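## Task

Scene 1: the cell is paused. Its log says that at 02:08:04 the mover took the lid off R83 in nest N2 and parked it at LP2, at 02:08:31 took R33's lid (nest N3) to LP1, and at 02:08:58 took R38's lid (nest N1) to LP3. At 02:10:40 the dispenser failed and the run aborted. At 02:10:55 auto-recovery moved the lid from LP1 onto N1 and reported done, and at 02:11:26 a watchdog halted auto-recovery. Seat every plate's own lid fully onto it, with the plates left in their original nests, then press CONTINUE. Lids are unmarked, so only the log identifies them. If the log disagrees with what the cameras show, press CALL instead and leave every plate and lid exactly as found. Pressing RETRY, CONTINUE or SKIP while holding labware, or while any plate at a nest is not seated in it or any lid there is not seated on a plate, fails the job. Anything the robot alone holds in place at the end does not count; release and move away at the end (resting on the panel housing, the CALL key or the needed key is fine).

## Robot and tools

Robot: one six-joint arm (big_yam) with a two-finger parallel gripper and one camera, cam_wrist (504x504), mounted on the wrist. There is only one arm, so every motion argument is a single list, never one per arm.

Scene frame: origin on the table surface under the arm base, +z up, +x forward, +y to the left when looking along +x. The operator PANEL sits on the +y side. Facing it, its keys from left to right are RETRY (white), CONTINUE (green), SKIP (yellow), CALL (blue). The first three are go keys and end the job as soon as one goes down; after CALL the job ends once the robot stops. A key is pressed by pushing until it latches. Deck labels mark nests (N1, N2, N3) and lid parks (LP1, LP2, LP3) in no fixed arrangement, so read them from the images.

Result lines: end_effector_position (m) and end_effector_quat_wxyz give the pinch point (between the finger pads, about 1 cm behind the tips) in the scene frame; the printed value can be off, more so at long reach. Joint positions/velocities list waist, shoulder, elbow, wrist pitch, wrist yaw, wrist roll (rad, rad/s) then finger-pad gap (m). grip_measured is the measured opening on the command scale. Joint torques are raw drive outputs with offsets and noise. HELD marks steps the clearance check blocked; a 'pose unreachable' line means that check altered or blocked the command. 'Hand target' appears only when no steps are pending. MOTOR HOT warns at 85 °C; at 100 °C an OVER-TEMPERATURE FAULT drops the arm, so do not hold loads longer than needed.

The motion row: 7 numbers, each in [-1, 1], ordered dx, dy, dz, rx, ry, rz, opening. The first six are an offset, expressed in the gripper's own axes (fingers point along gripper +z, open along gripper y), counted from the gripper pose in the most recent result that showed it (or, before any such result in the scene and for later calls within one reply, from where the robot is when the action begins). 1.0 equals 0.6 m of translation or 180 degrees of rotation; rx, ry, rz form one rotation vector. Opening is absolute, not an offset: +1 is fully open (0.094 m), -1 closed. To hold something, command about 0.03 below grip_measured; smaller margins grip more gently.

execute_actions: argument actions is a list holding at most one item. Empty list = just read the state (with pictures). An action item {rows: [...], steps: n} applies each row for one 1/30 s step, up to 15 rows and 15 steps (default 15, minimum 10); the last row repeats if rows run out, and every row is measured from the same base pose, not from the row before. A wait item {steps: n} (up to 300) sends nothing new and counts from the previous result, reply time included. Optional pictures: true adds images. The last 10 steps of an action run after its result, while you reply.

move: target is one 7-number row as above (offset from the last shown pose, opening absolute, sent at the start); speed in m/s, 0.002 to 0.5, default 0.25, rotation up to twice that in rad/s. It follows a straight path lasting 0.5 to 10 s, does not slow for obstacles, and may lag, drift or overshoot speed. The 'move:' line reports done, off_target, moving, held or fault, plus limits such as paced (pose clipped) or held (steps blocked, after which it may jump faster), and the distance left.

wait: seconds, 0 to 10; the robot gets nothing new. zoom_image: camera 'cam_wrist' and region [x0, y0, x1, y1] in pixels, at most 504 by 504. read_manual: section 'licences' only; no motion. finished_scene: scene (1 or 2); irreversible, grades the scene and starts the next.

Behaviour to expect: each step the command is clipped to 70 mm and 16 degrees from the measured pose; motions often stop a centimetre or more short, usually low, and repeated zero offsets let the arm sag, so re-aim upward. Offsets from the measured pose mean repeating a small push into something rigid adds no force, but into something yielding it goes deeper. Moves of a few mm may do nothing.

Order of work: inspect the deck, decide from the log which lid belongs to which plate and whether the log matches the scene, move lids accordingly, seat them fully, release, then press the correct key. Avoid pushing go keys while gripping or with anything unseated, fast collisions, hard presses, dropping lids, and knocking anything off the table.

Each tool is called after ">>>" by a JSON object that holds its "fn" and its "kwargs".

## Session

>>> {"fn": "execute_actions", "kwargs": {"actions": []}}

Scene clock: 0.00 s of 9600.00 s.
end_effector_position=(+0.4537, +0.0213, +0.1104) grip_measured=+1.000 end_effector_quat_wxyz=(-0.077, -0.502, +0.859, -0.056)
Joint positions: [ 0.003  1.603  0.91  -0.316 -0.687 -0.84   0.094]
Joint velocities: [-0.005 -0.015  0.012 -0.002 -0.037 -0.007  0.   ]
Joint torques (N m, as the arm reports them, + toward a larger angle): no reading
Motor temperatures (°C, as the motors report them): [21 21 23 22 20 22]
Hand target: +0.454, +0.022, +0.110; -0.077, -0.503, +0.859, -0.056

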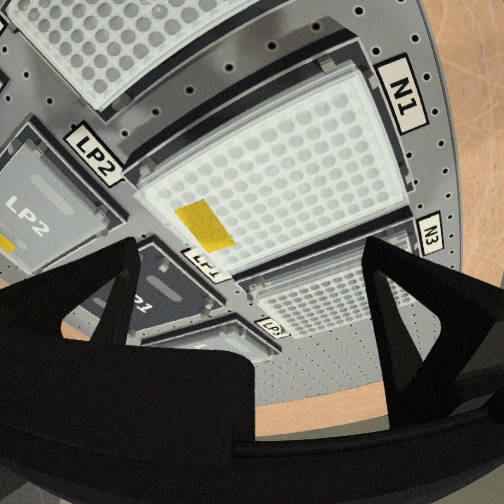

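>>> {"fn": "move", "kwargs": {"target": [0,0,-0.3,-0.037,-0.052,0.336,1]}}

Scene clock: 3.07 s of 9600.00 s.
end_effector_position=(+0.4595, +0.0498, +0.2801) grip_measured=+1.000 end_effector_quat_wxyz=(-0.007, -0.003, +1.000, -0.002)
Joint positions: [-0.343  1.356  0.923 -0.835 -1.008 -0.191  0.094]
Joint velocities: [-0.005 -0.005 -0.017 -0.007 -0.037 -0.051  0.   ]
Joint torques (N m, as the arm reports them, + toward a larger angle): [-12.46  -7.9    4.99  -0.07  -0.07   0.18]
Motor temperatures (°C, as the motors report them): [21 21 23 22 20 22]
Hand target: +0.469, +0.055, +0.288; +0.002, -0.002, +1.000, -0.004
Off the commanded pose: 0.011 m, 1 deg.
Kept back: nothing.
move: off_target

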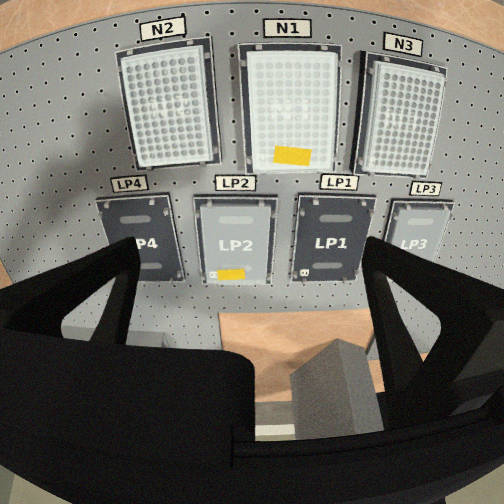

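>>> {"fn": "zoom_image", "kwargs": {"camera": "cam_wrist", "region": [100,10,480,300]}}

>>> {"fn": "move", "kwargs": {"target": [0.2,-0.06,0.2,0,-0.25,0,1]}}

Region (100, 10, 480, 300) of cam_wrist's 504x504 image, scaled by 1.326, with more detail than that image has; it fills the top 385 rows of this view, and the rest is white.

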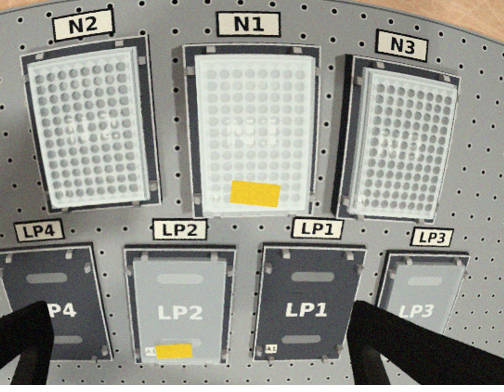

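Scene clock: 5.43 s of 9600.00 s.
end_effector_position=(+0.3423, +0.0085, +0.1582) grip_measured=+1.000 end_effector_quat_wxyz=(+0.340, +0.000, +0.940, -0.025)
Joint positions: [ 0.095  1.916  0.21   1.567 -0.319  0.776  0.094]
Joint velocities: [-0.024 -0.005 -0.022 -0.012  0.051 -0.051  0.   ]
Joint torques (N m, as the arm reports them, + toward a larger angle): [-7.58 -6.44 -7.19  2.23  0.57  0.12]
Motor temperatures (°C, as the motors report them): [21 21 23 22 20 22]
Hand target: +0.334, +0.013, +0.162; +0.338, +0.007, +0.941, -0.022
Off the commanded pose: 0.007 m, 5 deg.
joint sent to its limit — the command would take joint 4 (wrist pitch) past its upper limit, so that joint was sent only as far as its limit.
Kept back: nothing.
move: off_target

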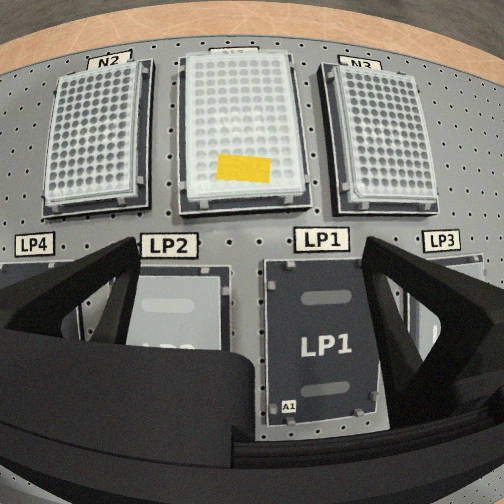

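>>> {"fn": "move", "kwargs": {"target": [-0.117,0.012,0.183,0.006,0.221,-0.015,1]}}

Scene clock: 7.80 s of 9600.00 s.
end_effector_position=(+0.4721, +0.0200, +0.1186) grip_measured=+1.000 end_effector_quat_wxyz=(+0.008, -0.011, +0.999, -0.038)
Joint positions: [-0.043  1.615  0.882 -0.157 -0.788  0.254  0.094]
Joint velocities: [ 0.015 -0.005  0.002 -0.027  0.022  0.051  0.   ]
Joint torques (N m, as the arm reports them, + toward a larger angle): [-13.75  -8.45   0.58   0.19   0.06  -0.1 ]
Motor temperatures (°C, as the motors report them): [21 21 24 22 20 22]
Hand target: +0.469, +0.010, +0.119; +0.003, -0.005, +0.999, -0.043
Off the commanded pose: 0.010 m, 1 deg.
Kept back: nothing.
move: done

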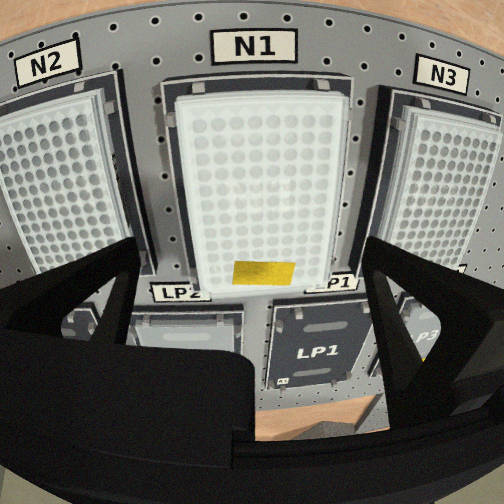

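>>> {"fn": "move", "kwargs": {"target": [0.015,-0.02,0.08,-0.024,0.005,0.007,1], "speed": 0.1}}

Scene clock: 9.10 s of 9600.00 s.
end_effector_position=(+0.4629, -0.0009, +0.0775) grip_measured=+1.000 end_effector_quat_wxyz=(+0.000, +0.001, +1.000, -0.005)
Joint positions: [-0.017  1.754  0.899 -0.007 -0.839  0.312  0.094]
Joint velocities: [-0.015  0.005 -0.002 -0.007  0.007 -0.007  0.   ]
Joint torques (N m, as the arm reports them, + toward a larger angle): [-12.62 -10.42   0.08   1.3    0.03   0.23]
Motor temperatures (°C, as the motors report them): [21 21 24 22 20 22]
Hand target: +0.463, +0.003, +0.072; -0.001, +0.001, +1.000, -0.000
Off the commanded pose: 0.008 m, 1 deg.
Kept back: nothing.
move: done

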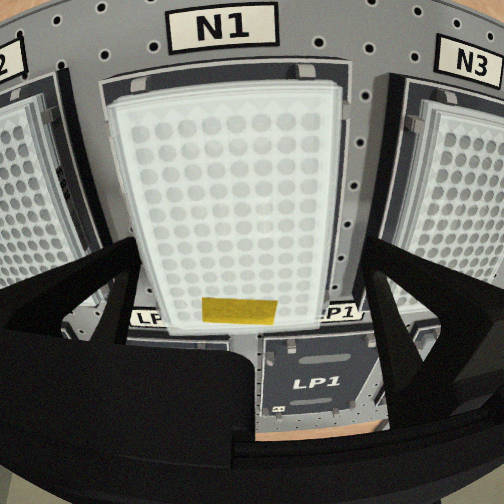

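>>> {"fn": "zoom_image", "kwargs": {"camera": "cam_wrist", "region": [20,130,120,230]}}

>>> {"fn": "move", "kwargs": {"target": [0,-0.2,0,0,0,0,1]}}

>>> {"fn": "zoom_image", "kwargs": {"camera": "cam_wrist", "region": [0,120,130,250]}}

>>> {"fn": "move", "kwargs": {"target": [0,-0.17,0,0,0,0,1]}}

>>> {"fn": "zoom_image", "kwargs": {"camera": "cam_wrist", "region": [0,110,150,260]}}

Region (20, 130, 120, 230) of cam_wrist's 504x504 image, scaled by 5.040, with more detail than that image has.

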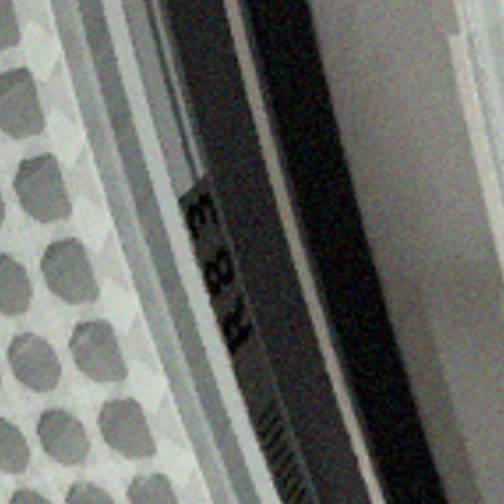

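Scene clock: 10.73 s of 9600.00 s.
end_effector_position=(+0.4619, -0.1254, +0.0819) grip_measured=+1.000 end_effector_quat_wxyz=(+0.004, +0.007, +1.000, -0.008)
Joint positions: [-0.182  2.018  1.005 -0.002 -0.929  0.12   0.094]
Joint velocities: [-0.024  0.005  0.017  0.017  0.022  0.022  0.   ]
Joint torques (N m, as the arm reports them, + toward a larger angle): [-15.06  -9.71  -0.08   0.06  -0.05  -0.06]
Motor temperatures (°C, as the motors report them): [21 21 23 22 20 22]
Hand target: +0.463, -0.122, +0.081; +0.002, +0.001, +1.000, -0.007
Off the commanded pose: 0.006 m, 1 deg.
Kept back: nothing.
move: done

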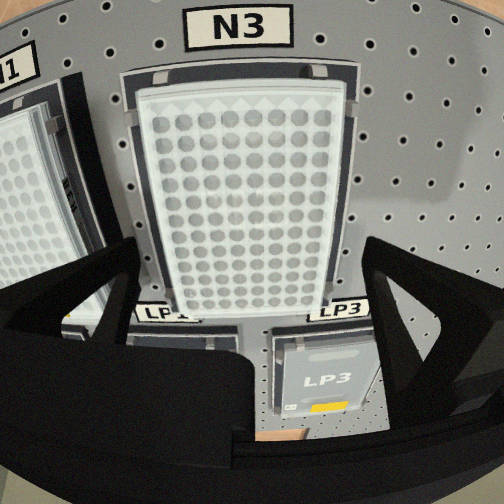

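Region (0, 120, 130, 250) of cam_wrist's 504x504 image, scaled by 3.877, with more detail than that image has.

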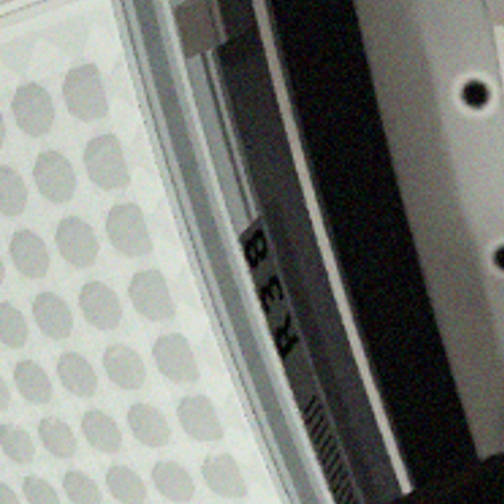

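Scene clock: 11.77 s of 9600.00 s.
end_effector_position=(+0.4575, -0.2320, +0.0872) grip_measured=+1.000 end_effector_quat_wxyz=(+0.008, +0.014, +1.000, -0.012)
Joint positions: [-0.308  2.248  1.166 -0.078 -0.98  -0.048  0.094]
Joint velocities: [-0.015  0.005 -0.017 -0.007  0.066 -0.022  0.   ]
Joint torques (N m, as the arm reports them, + toward a larger angle): [-18.69  -9.79   0.47   0.15  -0.02  -0.07]
Motor temperatures (°C, as the motors report them): [21 21 23 22 20 22]
Hand target: +0.461, -0.228, +0.086; +0.006, +0.006, +1.000, -0.010
Off the commanded pose: 0.007 m, 1 deg.
Kept back: nothing.
move: done

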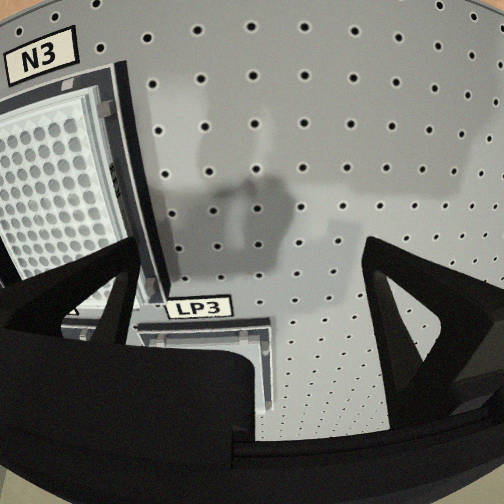

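Region (0, 110, 150, 260) of cam_wrist's 504x504 image, scaled by 3.360, with more detail than that image has.

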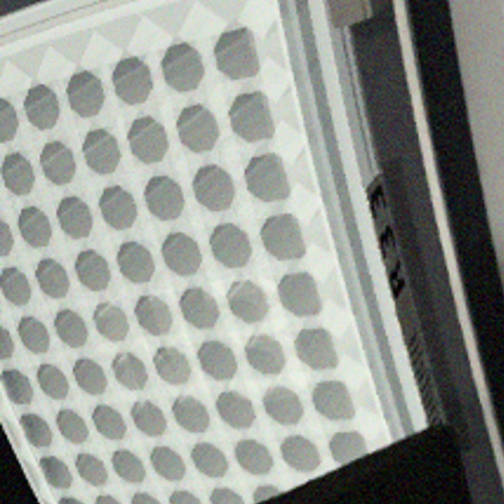

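>>> {"fn": "move", "kwargs": {"target": [0.002,0.39,0.04,-0.008,0.005,-0.023,1]}}

Scene clock: 13.47 s of 9600.00 s.
end_effector_position=(+0.4581, -0.0812, +0.0825) grip_measured=+1.000 end_effector_quat_wxyz=(+0.016, +0.031, +0.998, -0.059)
Joint positions: [-0.102  1.876  0.913  0.03  -0.779  0.273  0.094]
Joint velocities: [-0.005 -0.005 -0.002 -0.022  0.037 -0.007  0.   ]
Joint torques (N m, as the arm reports them, + toward a larger angle): [ -6.5  -16.25  -0.67   1.39  -2.97   0.12]
Motor temperatures (°C, as the motors report them): [21 21 23 22 21 22]
Hand target: +0.458, -0.010, +0.060; -0.005, -0.020, +1.000, +0.004
Off the commanded pose: 0.086 m, 9 deg; position clipped at the last step of the last action.
Kept back: nothing.
move: off_target; limits=paced

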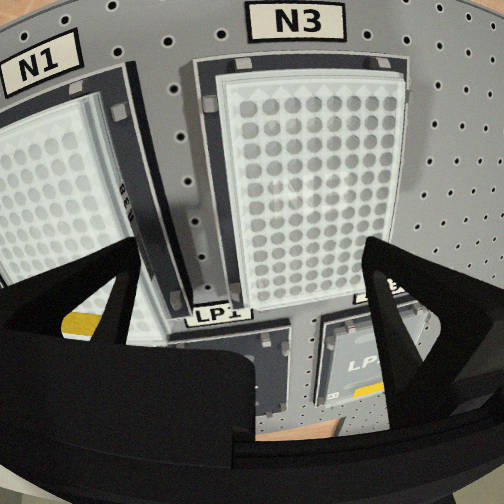

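>>> {"fn": "move", "kwargs": {"target": [0,-0.04,-0.01,-0.037,0.01,-0.034,1], "speed": 0.05}}

>>> {"fn": "move", "kwargs": {"target": [0,0,-0.05,0,0,0,1]}}

>>> {"fn": "move", "kwargs": {"target": [0,0.18,0,0,0,0,1], "speed": 0.15}}

Scene clock: 16.37 s of 9600.00 s.
end_effector_position=(+0.4580, -0.0953, +0.0900) grip_measured=+1.000 end_effector_quat_wxyz=(+0.000, -0.027, +1.000, +0.000)
Joint positions: [-0.162  1.941  0.96  -0.021 -0.936  0.073  0.094]
Joint velocities: [ 0.005 -0.015 -0.002  0.012  0.007 -0.007  0.   ]
Joint torques (N m, as the arm reports them, + toward a larger angle): [-17.53  -7.81   0.05   0.14  -0.07  -0.06]
Motor temperatures (°C, as the motors report them): [22 21 23 22 21 22]
Hand target: +0.456, -0.105, +0.092; -0.001, -0.023, +1.000, -0.003
Off the commanded pose: 0.009 m, 1 deg.
Kept back: nothing.
move: done

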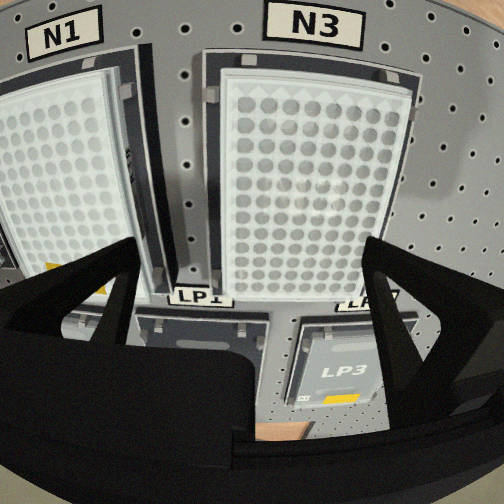

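Scene clock: 17.17 s of 9600.00 s.
end_effector_position=(+0.4580, -0.0959, +0.1157) grip_measured=+1.000 end_effector_quat_wxyz=(-0.000, -0.023, +1.000, -0.000)
Joint positions: [-0.207  1.9    0.949 -0.106 -0.958  0.012  0.094]
Joint velocities: [-0.005 -0.005 -0.012  0.007 -0.022 -0.022  0.   ]
Joint torques (N m, as the arm reports them, + toward a larger angle): [-16.15 -10.7   -0.11   0.11  -0.08  -0.09]
Motor temperatures (°C, as the motors report them): [22 21 23 22 21 22]
Hand target: +0.458, -0.095, +0.120; +0.001, -0.027, +1.000, -0.001
Off the commanded pose: 0.004 m, 0 deg.
Kept back: nothing.
move: done

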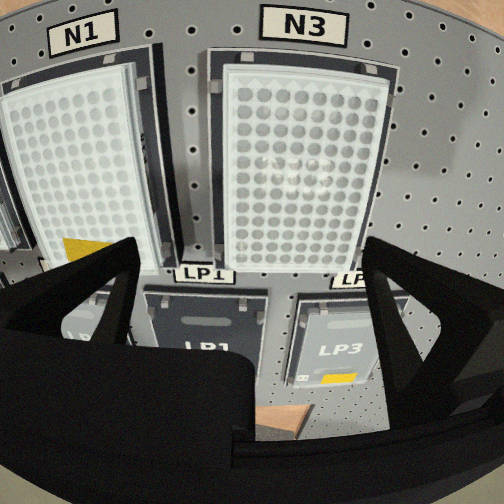

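Scene clock: 18.40 s of 9600.00 s.
end_effector_position=(+0.4541, +0.0098, +0.1159) grip_measured=+1.000 end_effector_quat_wxyz=(-0.002, -0.024, +1.000, -0.000)
Joint positions: [-0.066  1.654  0.848 -0.102 -0.88   0.202  0.094]
Joint velocities: [-0.015 -0.005  0.007 -0.007  0.022  0.037  0.   ]
Joint torques (N m, as the arm reports them, + toward a larger angle): [-12.7  -10.52  -0.24   0.99   0.17   0.17]
Motor temperatures (°C, as the motors report them): [22 22 23 22 21 22]
Hand target: +0.453, +0.013, +0.114; -0.001, -0.023, +1.000, +0.001
Off the commanded pose: 0.002 m, 0 deg.
Kept back: nothing.
move: done

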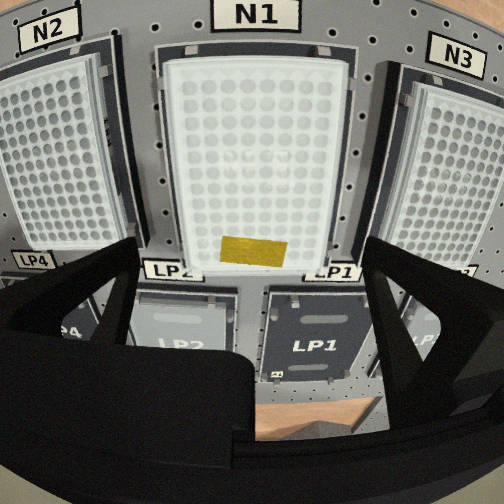

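>>> {"fn": "move", "kwargs": {"target": [-0.018,-0.004,0.075,0,0,0.002,1], "speed": 0.05}}

Scene clock: 20.73 s of 9600.00 s.
end_effector_position=(+0.4659, +0.0064, +0.0788) grip_measured=+1.000 end_effector_quat_wxyz=(+0.001, -0.022, +1.000, -0.002)
Joint positions: [-0.011  1.74   0.902 -0.013 -0.84   0.275  0.094]
Joint velocities: [ 0.005 -0.005 -0.007  0.022  0.037 -0.081  0.   ]
Joint torques (N m, as the arm reports them, + toward a larger angle): [-12.61  -9.38   0.11   1.13   0.14   0.2 ]
Motor temperatures (°C, as the motors report them): [22 22 23 22 21 22]
Hand target: +0.464, +0.007, +0.071; -0.002, -0.020, +1.000, +0.000
Off the commanded pose: 0.008 m, 0 deg.
Kept back: nothing.
move: done

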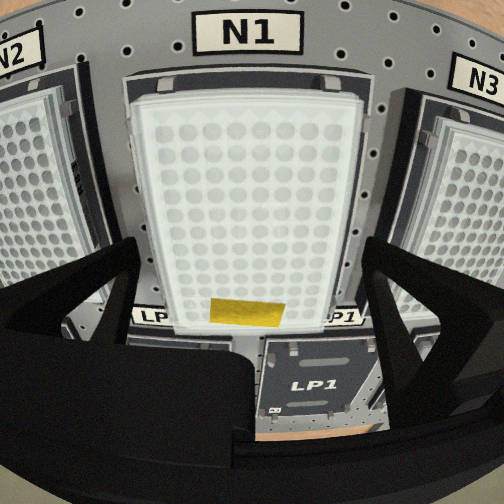

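>>> {"fn": "move", "kwargs": {"target": [0.002,0.005,0.038,0,0,0,1], "speed": 0.03}}

>>> {"fn": "zoom_image", "kwargs": {"camera": "cam_wrist", "region": [100,170,400,320]}}

Scene clock: 22.10 s of 9600.00 s.
end_effector_position=(+0.4664, +0.0081, +0.0642) grip_measured=+1.000 end_effector_quat_wxyz=(+0.004, -0.024, +1.000, -0.004)
Joint positions: [ 0.016  1.763  0.909  0.032 -0.816  0.307  0.094]
Joint velocities: [ 0.005 -0.005 -0.002  0.007  0.022 -0.037  0.   ]
Joint torques (N m, as the arm reports them, + toward a larger angle): [-12.89  -9.62  -0.28   1.31   0.19   0.24]
Motor temperatures (°C, as the motors report them): [22 22 23 22 21 22]
Hand target: +0.464, +0.009, +0.056; +0.001, -0.022, +1.000, -0.002
Off the commanded pose: 0.009 m, 0 deg.
Kept back: nothing.
move: done

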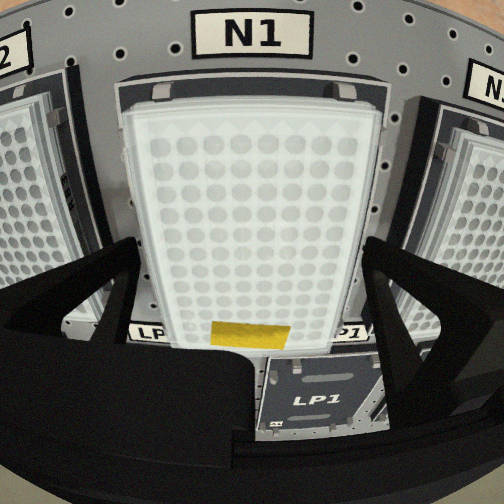

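Region (100, 170, 400, 320) of cam_wrist's 504x504 image, scaled by 1.680, with more detail than that image has.

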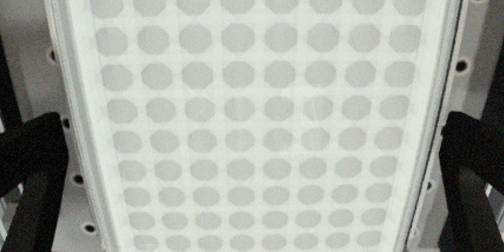

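>>> {"fn": "move", "kwargs": {"target": [0,0,0.008,0,0,0,0.76]}}

>>> {"fn": "move", "kwargs": {"target": [0,0,-0.05,0,0,0,0.76], "speed": 0.04}}

Scene clock: 23.07 s of 9600.00 s.
end_effector_position=(+0.4665, +0.0077, +0.0642) grip_measured=+0.777 end_effector_quat_wxyz=(+0.005, -0.023, +1.000, -0.005)
Joint positions: [ 0.016  1.763  0.909  0.032 -0.814  0.308  0.083]
Joint velocities: [-0.005  0.015 -0.007 -0.012  0.007  0.081  0.001]
Joint torques (N m, as the arm reports them, + toward a larger angle): [-13.5  -10.13  -0.24   1.     0.18   0.12]
Motor temperatures (°C, as the motors report them): [22 22 23 22 21 22]
Hand target: +0.466, +0.008, +0.059; +0.004, -0.024, +1.000, -0.004
Off the commanded pose: 0.005 m, 0 deg.
Kept back: nothing.
move: done

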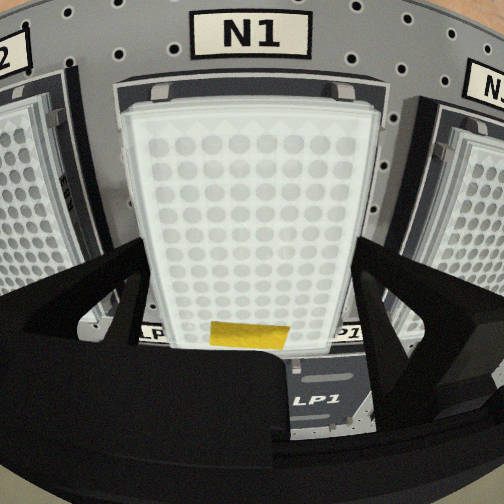

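Scene clock: 24.10 s of 9600.00 s.
end_effector_position=(+0.4655, +0.0095, +0.0869) grip_measured=+0.777 end_effector_quat_wxyz=(+0.002, -0.022, +1.000, -0.003)
Joint positions: [-0.019  1.716  0.892 -0.033 -0.842  0.268  0.083]
Joint velocities: [ 0.015 -0.015 -0.012 -0.027  0.066 -0.066 -0.   ]
Joint torques (N m, as the arm reports them, + toward a larger angle): [-13.92 -12.31  -0.63   0.23  -0.04  -0.14]
Motor temperatures (°C, as the motors report them): [22 22 23 22 21 22]
Hand target: +0.467, +0.008, +0.094; +0.005, -0.023, +1.000, -0.006
Off the commanded pose: 0.008 m, 0 deg.
Kept back: nothing.
move: done

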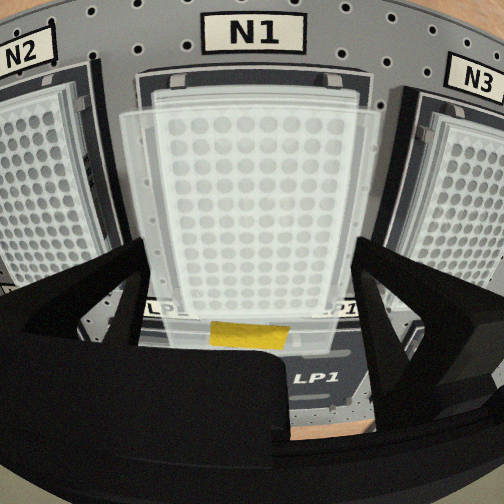

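>>> {"fn": "move", "kwargs": {"target": [0.006,-0.212,0.008,0,0,0.008,0.75], "speed": 0.12}}

Scene clock: 25.97 s of 9600.00 s.
end_effector_position=(+0.4657, -0.1145, +0.0838) grip_measured=+0.773 end_effector_quat_wxyz=(+0.001, -0.005, +1.000, -0.004)
Joint positions: [-0.174  1.995  1.007 -0.028 -0.934  0.099  0.083]
Joint velocities: [ 0.005 -0.005  0.002  0.012 -0.154 -0.037 -0.   ]
Joint torques (N m, as the arm reports them, + toward a larger angle): [-16.91  -9.4    0.23   0.54  -0.06  -0.07]
Motor temperatures (°C, as the motors report them): [22 22 23 22 21 22]
Hand target: +0.468, -0.119, +0.086; +0.004, -0.010, +1.000, -0.005
Off the commanded pose: 0.004 m, 0 deg.
Kept back: nothing.
move: done

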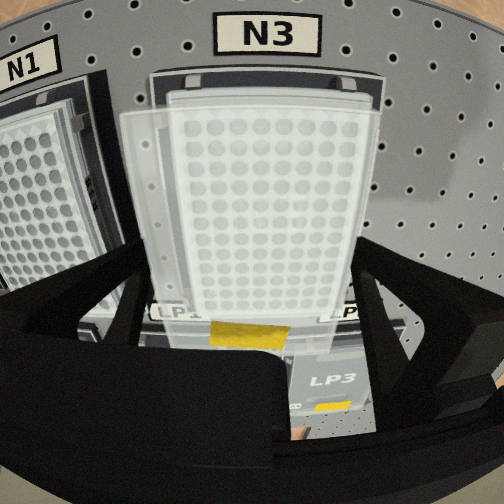

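>>> {"fn": "move", "kwargs": {"target": [-0.003,-0.018,0.022,-0.002,0,-0.003,0.75], "speed": 0.03}}

Scene clock: 27.30 s of 9600.00 s.
end_effector_position=(+0.4677, -0.1246, +0.0762) grip_measured=+0.773 end_effector_quat_wxyz=(+0.001, -0.007, +1.000, -0.004)
Joint positions: [-0.174  2.031  1.03  -0.014 -0.934  0.096  0.083]
Joint velocities: [ 0.015 -0.005  0.002 -0.012 -0.037  0.037  0.   ]
Joint torques (N m, as the arm reports them, + toward a larger angle): [-16.59  -9.44   0.06   1.3   -0.05   0.03]
Motor temperatures (°C, as the motors report them): [22 22 23 22 21 22]
Hand target: +0.467, -0.126, +0.071; +0.001, -0.010, +1.000, -0.001
Off the commanded pose: 0.006 m, 0 deg.
Kept back: nothing.
move: done

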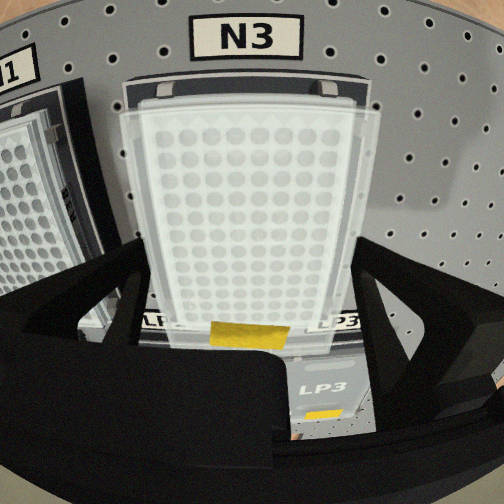

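>>> {"fn": "move", "kwargs": {"target": [0.002,0.004,0.022,-0.002,0,-0.006,0.75], "speed": 0.02}}

>>> {"fn": "zoom_image", "kwargs": {"camera": "cam_wrist", "region": [100,60,400,360]}}

Scene clock: 28.67 s of 9600.00 s.
end_effector_position=(+0.4705, -0.1229, +0.0729) grip_measured=+0.773 end_effector_quat_wxyz=(+0.006, -0.019, +1.000, -0.003)
Joint positions: [-0.168  2.033  1.03   0.014 -0.931  0.097  0.083]
Joint velocities: [-0.005  0.005 -0.007  0.002  0.037  0.037 -0.001]
Joint torques (N m, as the arm reports them, + toward a larger angle): [-15.44  -7.71   0.     1.28   0.13   0.17]
Motor temperatures (°C, as the motors report them): [22 22 23 22 21 22]
Hand target: +0.466, -0.122, +0.063; +0.001, -0.017, +1.000, -0.001
Off the commanded pose: 0.011 m, 1 deg.
Kept back: nothing.
move: off_target

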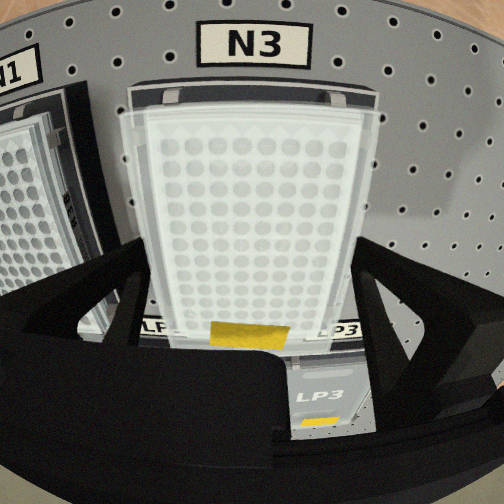

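Region (100, 60, 400, 360) of cam_wrist's 504x504 image, scaled by 1.680, with more detail than that image has.

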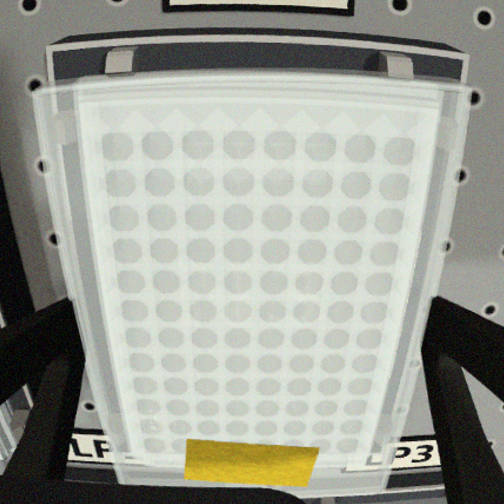

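>>> {"fn": "move", "kwargs": {"target": [0.013,-0.002,0.022,-0.002,0.004,0.003,0.75], "speed": 0.03}}

Scene clock: 29.93 s of 9600.00 s.
end_effector_position=(+0.4678, -0.1261, +0.0698) grip_measured=+0.773 end_effector_quat_wxyz=(+0.006, -0.015, +1.000, -0.003)
Joint positions: [-0.166  2.045  1.03   0.026 -0.931  0.105  0.083]
Joint velocities: [-0.015 -0.005 -0.007 -0.002 -0.022 -0.081  0.   ]
Joint torques (N m, as the arm reports them, + toward a larger angle): [-15.88  -9.1   -0.44   1.09   0.17   0.15]
Motor temperatures (°C, as the motors report them): [22 22 23 22 21 22]
Hand target: +0.463, -0.125, +0.060; -0.000, -0.014, +1.000, +0.000
Off the commanded pose: 0.011 m, 1 deg.
Kept back: nothing.
move: off_target

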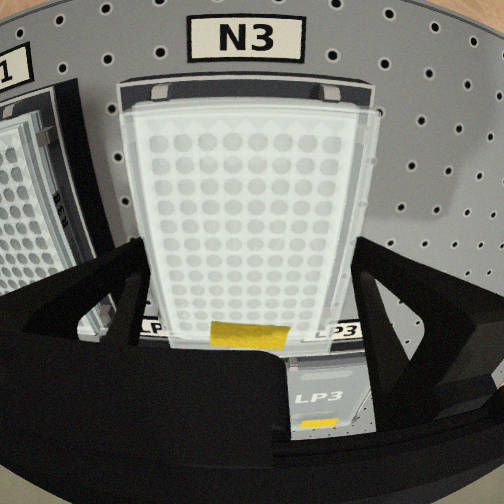

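>>> {"fn": "move", "kwargs": {"target": [0.012,0.007,0.025,-0.002,0.005,0,0.75], "speed": 0.03}}

Scene clock: 31.27 s of 9600.00 s.
end_effector_position=(+0.4679, -0.1230, +0.0653) grip_measured=+0.773 end_effector_quat_wxyz=(+0.005, -0.019, +1.000, -0.003)
Joint positions: [-0.155  2.045  1.03   0.037 -0.925  0.111  0.083]
Joint velocities: [-0.005 -0.005  0.002 -0.002 -0.081 -0.022 -0.001]
Joint torques (N m, as the arm reports them, + toward a larger angle): [-15.68  -8.29  -0.69   1.29   0.1    0.17]
Motor temperatures (°C, as the motors report them): [22 22 23 22 21 22]
Hand target: +0.460, -0.122, +0.055; -0.002, -0.015, +1.000, +0.001
Off the commanded pose: 0.013 m, 1 deg.
Kept back: nothing.
move: off_target

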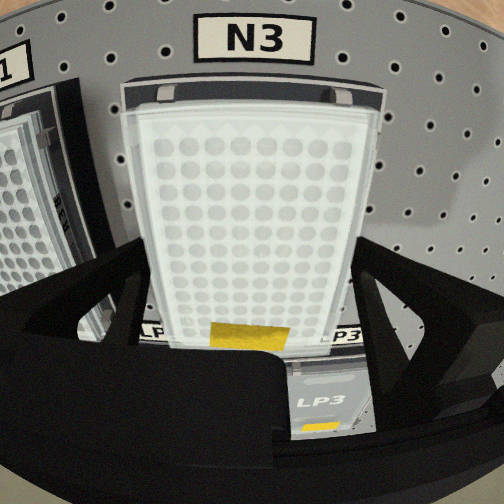

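>>> {"fn": "move", "kwargs": {"target": [0.017,-0.001,0.024,-0.002,0.004,0.003,0.75], "speed": 0.03}}

>>> {"fn": "move", "kwargs": {"target": [0,0,0,0,0,0,1]}}

>>> {"fn": "move", "kwargs": {"target": [0,0,-0.07,0,0,0,1], "speed": 0.08}}

>>> {"fn": "move", "kwargs": {"target": [0.29,-0.11,0,0,0,0,1], "speed": 0.15}}

Scene clock: 32.57 s of 9600.00 s.
end_effector_position=(+0.4689, -0.1243, +0.0637) grip_measured=+0.773 end_effector_quat_wxyz=(+0.009, -0.018, +1.000, -0.002)
Joint positions: [-0.154  2.052  1.03   0.057 -0.924  0.124  0.083]
Joint velocities: [-0.005  0.015 -0.017 -0.037 -0.007 -0.022 -0.   ]
Joint torques (N m, as the arm reports them, + toward a larger angle): [-15.33  -7.92  -1.04   1.27   0.21   0.21]
Motor temperatures (°C, as the motors report them): [22 22 23 22 21 22]
Hand target: +0.457, -0.124, +0.051; -0.001, -0.014, +1.000, +0.000
Off the commanded pose: 0.017 m, 1 deg.
Kept back: nothing.
move: off_target

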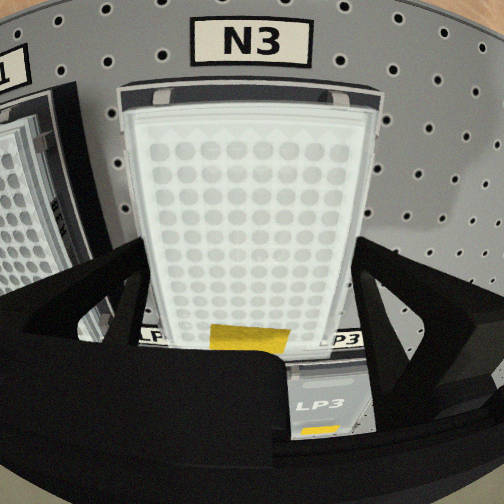

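Scene clock: 33.07 s of 9600.00 s.
end_effector_position=(+0.4689, -0.1243, +0.0637) grip_measured=+1.000 end_effector_quat_wxyz=(+0.009, -0.018, +1.000, -0.002)
Joint positions: [-0.154  2.052  1.03   0.057 -0.924  0.124  0.094]
Joint velocities: [-0.005 -0.005  0.012  0.007 -0.081  0.095  0.   ]
Joint torques (N m, as the arm reports them, + toward a larger angle): [-17.51  -9.84  -0.57   0.48   0.04   0.07]
Motor temperatures (°C, as the motors report them): [22 22 23 22 21 22]
Hand target: +0.469, -0.124, +0.064; +0.009, -0.018, +1.000, -0.002
Off the commanded pose: 0.000 m, 0 deg.
Kept back: nothing.
move: done

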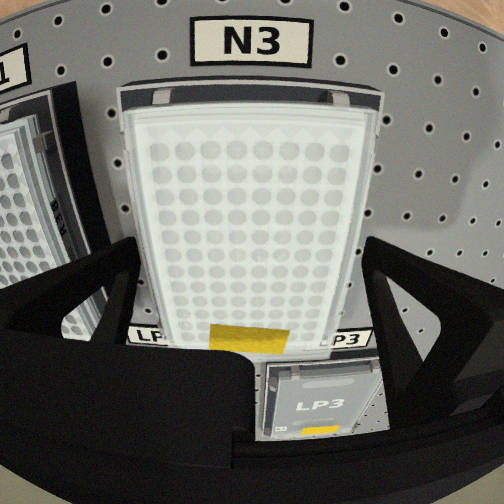

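Scene clock: 33.97 s of 9600.00 s.
end_effector_position=(+0.4694, -0.1244, +0.1015) grip_measured=+1.000 end_effector_quat_wxyz=(+0.010, -0.016, +1.000, -0.003)
Joint positions: [-0.216  1.99   1.007 -0.052 -0.957  0.041  0.094]
Joint velocities: [-0.005  0.005 -0.007  0.022 -0.051 -0.022  0.   ]
Joint torques (N m, as the arm reports them, + toward a larger angle): [-17.74 -11.15  -0.53   0.18  -0.02  -0.13]
Motor temperatures (°C, as the motors report them): [22 22 23 22 21 22]
Hand target: +0.469, -0.124, +0.106; +0.010, -0.019, +1.000, -0.003
Off the commanded pose: 0.004 m, 0 deg.
Kept back: nothing.
move: done

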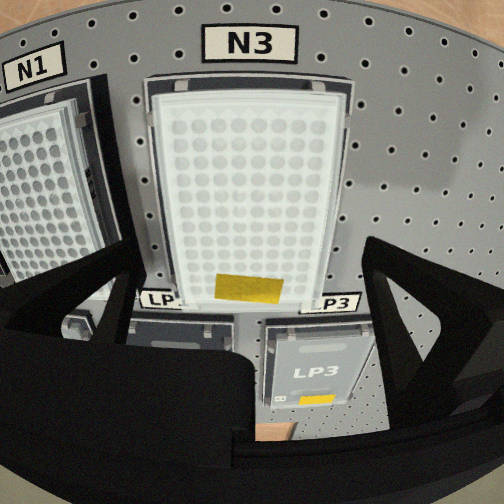

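Scene clock: 35.70 s of 9600.00 s.
end_effector_position=(+0.2983, -0.1947, +0.0976) grip_measured=+1.000 end_effector_quat_wxyz=(+0.005, -0.011, +1.000, -0.002)
Joint positions: [-0.306  2.236  0.733  0.333 -0.998 -0.106  0.094]
Joint velocities: [ 0.005 -0.015  0.002 -0.017 -0.007  0.037  0.   ]
Joint torques (N m, as the arm reports them, + toward a larger angle): [-16.29  -6.73  -2.62   1.28  -0.06  -0.05]
Motor temperatures (°C, as the motors report them): [22 22 23 22 21 22]
Hand target: +0.297, -0.198, +0.101; +0.011, -0.017, +1.000, -0.004
Off the commanded pose: 0.002 m, 1 deg.
Kept back: nothing.
move: done

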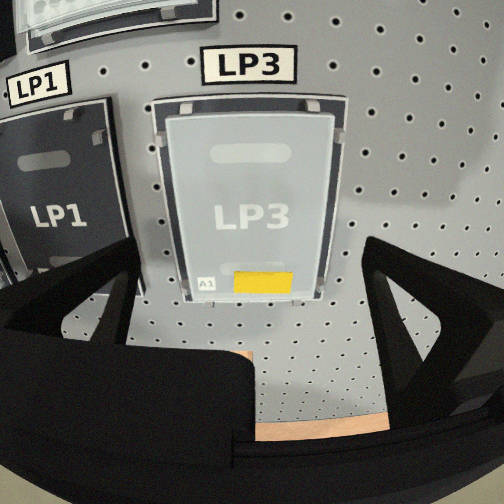

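>>> {"fn": "move", "kwargs": {"target": [0.02,0,0.08,0,0.003,-0.007,1], "speed": 0.05}}

Scene clock: 37.43 s of 9600.00 s.
end_effector_position=(+0.2880, -0.1959, +0.0550) grip_measured=+1.000 end_effector_quat_wxyz=(+0.002, -0.023, +1.000, -0.003)
Joint positions: [-0.211  2.333  0.754  0.526 -0.954  0.015  0.094]
Joint velocities: [-0.005 -0.015  0.027 -0.007  0.037 -0.037  0.   ]
Joint torques (N m, as the arm reports them, + toward a larger angle): [-13.59  -5.62  -2.84   1.06   0.17   0.18]
Motor temperatures (°C, as the motors report them): [22 22 23 22 21 22]
Hand target: +0.286, -0.195, +0.049; -0.000, -0.021, +1.000, -0.001
Off the commanded pose: 0.006 m, 0 deg.
Kept back: nothing.
move: done

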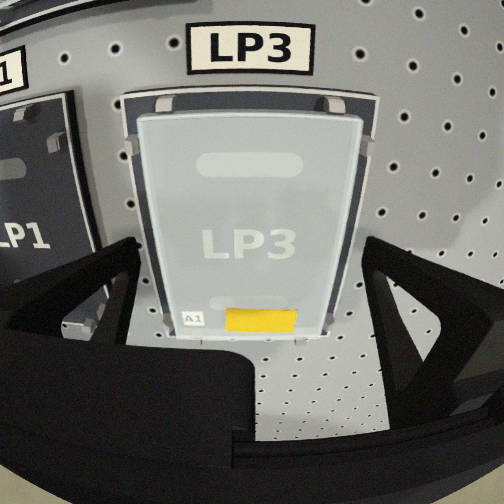

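>>> {"fn": "move", "kwargs": {"target": [0.015,0.002,0.037,0,0,0,1], "speed": 0.03}}

>>> {"fn": "move", "kwargs": {"target": [0,0,0.005,0,0,0,0.75]}}

Scene clock: 38.77 s of 9600.00 s.
end_effector_position=(+0.2820, -0.1964, +0.0389) grip_measured=+1.000 end_effector_quat_wxyz=(+0.006, -0.024, +1.000, -0.005)
Joint positions: [-0.174  2.377  0.759  0.618 -0.931  0.075  0.094]
Joint velocities: [-0.005  0.005 -0.012 -0.027  0.051  0.11   0.   ]
Joint torques (N m, as the arm reports them, + toward a larger angle): [-13.67  -5.5   -3.3    1.28   0.15   0.13]
Motor temperatures (°C, as the motors report them): [22 22 23 22 20 22]
Hand target: +0.279, -0.195, +0.033; +0.002, -0.023, +1.000, -0.002
Off the commanded pose: 0.007 m, 0 deg.
Kept back: nothing.
move: done

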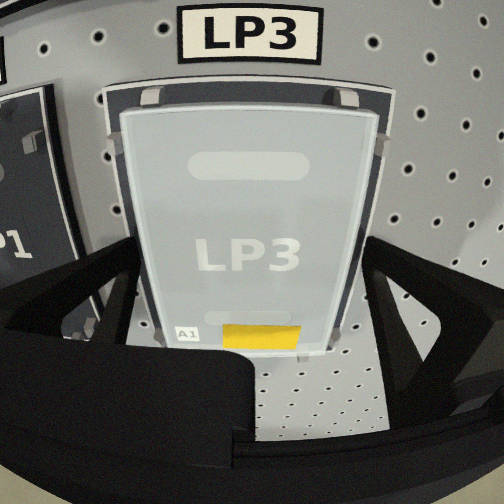

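Scene clock: 39.47 s of 9600.00 s.
end_effector_position=(+0.2820, -0.1960, +0.0389) grip_measured=+0.770 end_effector_quat_wxyz=(+0.006, -0.024, +1.000, -0.004)
Joint positions: [-0.174  2.377  0.759  0.618 -0.933  0.075  0.083]
Joint velocities: [-0.005  0.005 -0.007  0.002 -0.037  0.007 -0.   ]
Joint torques (N m, as the arm reports them, + toward a larger angle): [-14.18  -5.91  -3.54   1.28   0.29   0.16]
Motor temperatures (°C, as the motors report them): [22 22 23 22 20 22]
Hand target: +0.282, -0.196, +0.036; +0.006, -0.024, +1.000, -0.005
Off the commanded pose: 0.003 m, 0 deg.
Kept back: nothing.
move: done

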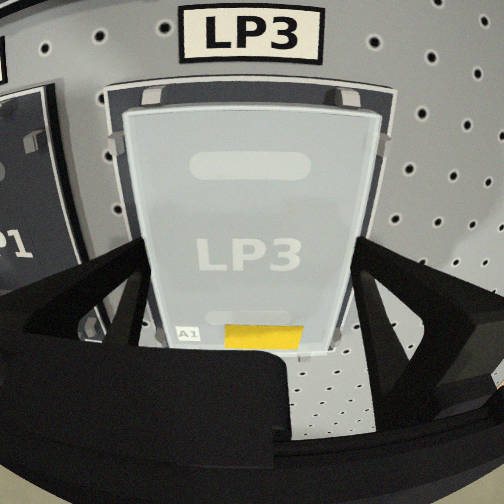

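>>> {"fn": "move", "kwargs": {"target": [0,0,-0.13,0,0.003,0,0.74], "speed": 0.07}}

>>> {"fn": "move", "kwargs": {"target": [-0.32,0.325,0,0,0,0,0.74], "speed": 0.12}}

Scene clock: 41.30 s of 9600.00 s.
end_effector_position=(+0.2847, -0.1972, +0.1128) grip_measured=+0.770 end_effector_quat_wxyz=(+0.002, -0.024, +1.000, -0.006)
Joint positions: [-0.346  2.225  0.707  0.279 -1.005 -0.21   0.083]
Joint velocities: [-0.005 -0.005  0.002 -0.042 -0.037  0.081  0.   ]
Joint torques (N m, as the arm reports them, + toward a larger angle): [-16.18  -7.49  -2.94  -0.09  -0.08  -0.06]
Motor temperatures (°C, as the motors report them): [22 22 23 22 20 22]
Hand target: +0.283, -0.195, +0.118; +0.003, -0.025, +1.000, -0.006
Off the commanded pose: 0.006 m, 0 deg.
Kept back: nothing.
move: done

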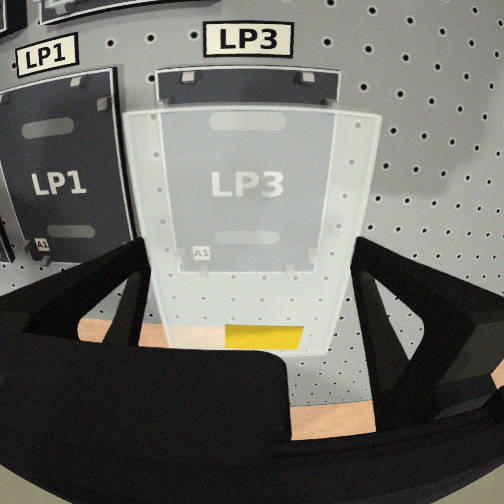

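Scene clock: 43.97 s of 9600.00 s.
end_effector_position=(+0.4689, +0.0040, +0.1084) grip_measured=+0.770 end_effector_quat_wxyz=(+0.005, -0.028, +1.000, -0.004)
Joint positions: [-0.064  1.689  0.888 -0.089 -0.869  0.208  0.083]
Joint velocities: [-0.015 -0.005 -0.007 -0.007 -0.007  0.081 -0.001]
Joint torques (N m, as the arm reports them, + toward a larger angle): [-12.49 -10.47   0.07   0.07   0.16   0.2 ]
Motor temperatures (°C, as the motors report them): [22 22 23 22 20 22]
Hand target: +0.467, +0.010, +0.106; -0.000, -0.023, +1.000, -0.003
Off the commanded pose: 0.004 m, 1 deg.
Kept back: nothing.
move: done

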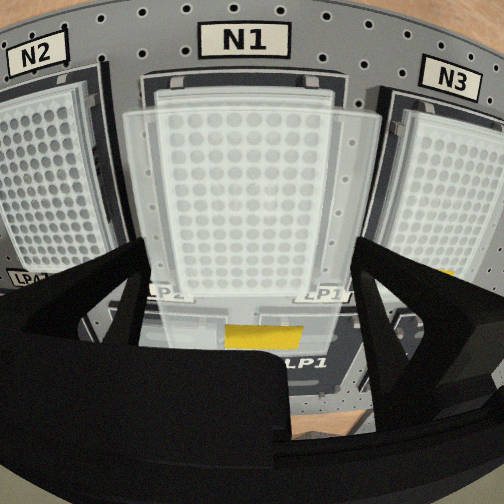

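>>> {"fn": "move", "kwargs": {"target": [0.007,0.01,0.068,0,0.002,0.002,0.74], "speed": 0.04}}

Scene clock: 45.57 s of 9600.00 s.
end_effector_position=(+0.4659, +0.0087, +0.0753) grip_measured=+0.770 end_effector_quat_wxyz=(+0.004, -0.027, +1.000, -0.005)
Joint positions: [-0.     1.739  0.898  0.004 -0.825  0.282  0.083]
Joint velocities: [ 0.005 -0.005 -0.012  0.012  0.007  0.007  0.   ]
Joint torques (N m, as the arm reports them, + toward a larger angle): [-12.03  -9.68  -0.01   1.22   0.14   0.16]
Motor temperatures (°C, as the motors report them): [22 22 23 22 20 22]
Hand target: +0.464, +0.009, +0.067; +0.001, -0.024, +1.000, -0.003
Off the commanded pose: 0.008 m, 0 deg.
Kept back: nothing.
move: done

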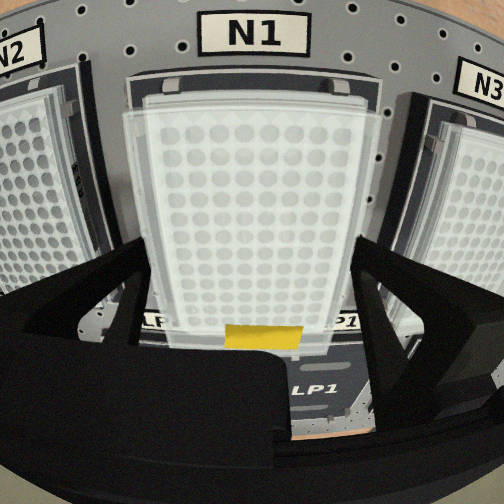

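>>> {"fn": "move", "kwargs": {"target": [0,0.001,0.033,0,0.002,0.002,0.74], "speed": 0.03}}

>>> {"fn": "zoom_image", "kwargs": {"camera": "cam_wrist", "region": [100,60,400,360]}}

Scene clock: 46.73 s of 9600.00 s.
end_effector_position=(+0.4697, +0.0073, +0.0675) grip_measured=+0.770 end_effector_quat_wxyz=(+0.007, -0.026, +1.000, -0.008)
Joint positions: [ 0.011  1.757  0.912  0.022 -0.81   0.298  0.083]
Joint velocities: [-0.005 -0.024 -0.012  0.017 -0.007 -0.037 -0.   ]
Joint torques (N m, as the arm reports them, + toward a larger angle): [-11.85  -8.99  -0.02   1.42   0.28   0.21]
Motor temperatures (°C, as the motors report them): [22 22 23 22 20 22]
Hand target: +0.466, +0.009, +0.056; +0.001, -0.023, +1.000, -0.005
Off the commanded pose: 0.013 m, 1 deg.
Kept back: nothing.
move: off_target

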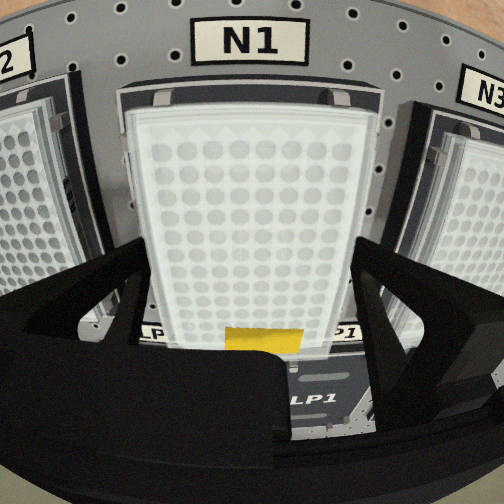

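Region (100, 60, 400, 360) of cam_wrist's 504x504 image, scaled by 1.680, with more detail than that image has.

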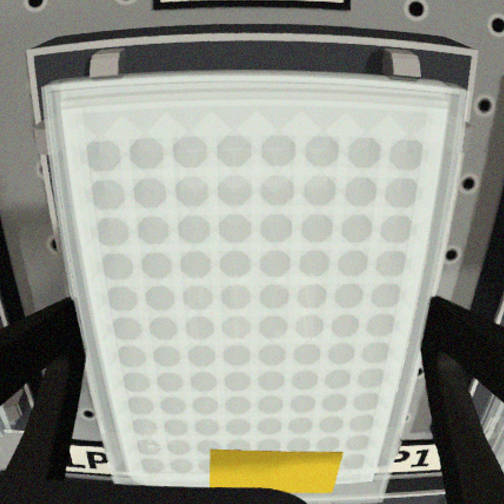

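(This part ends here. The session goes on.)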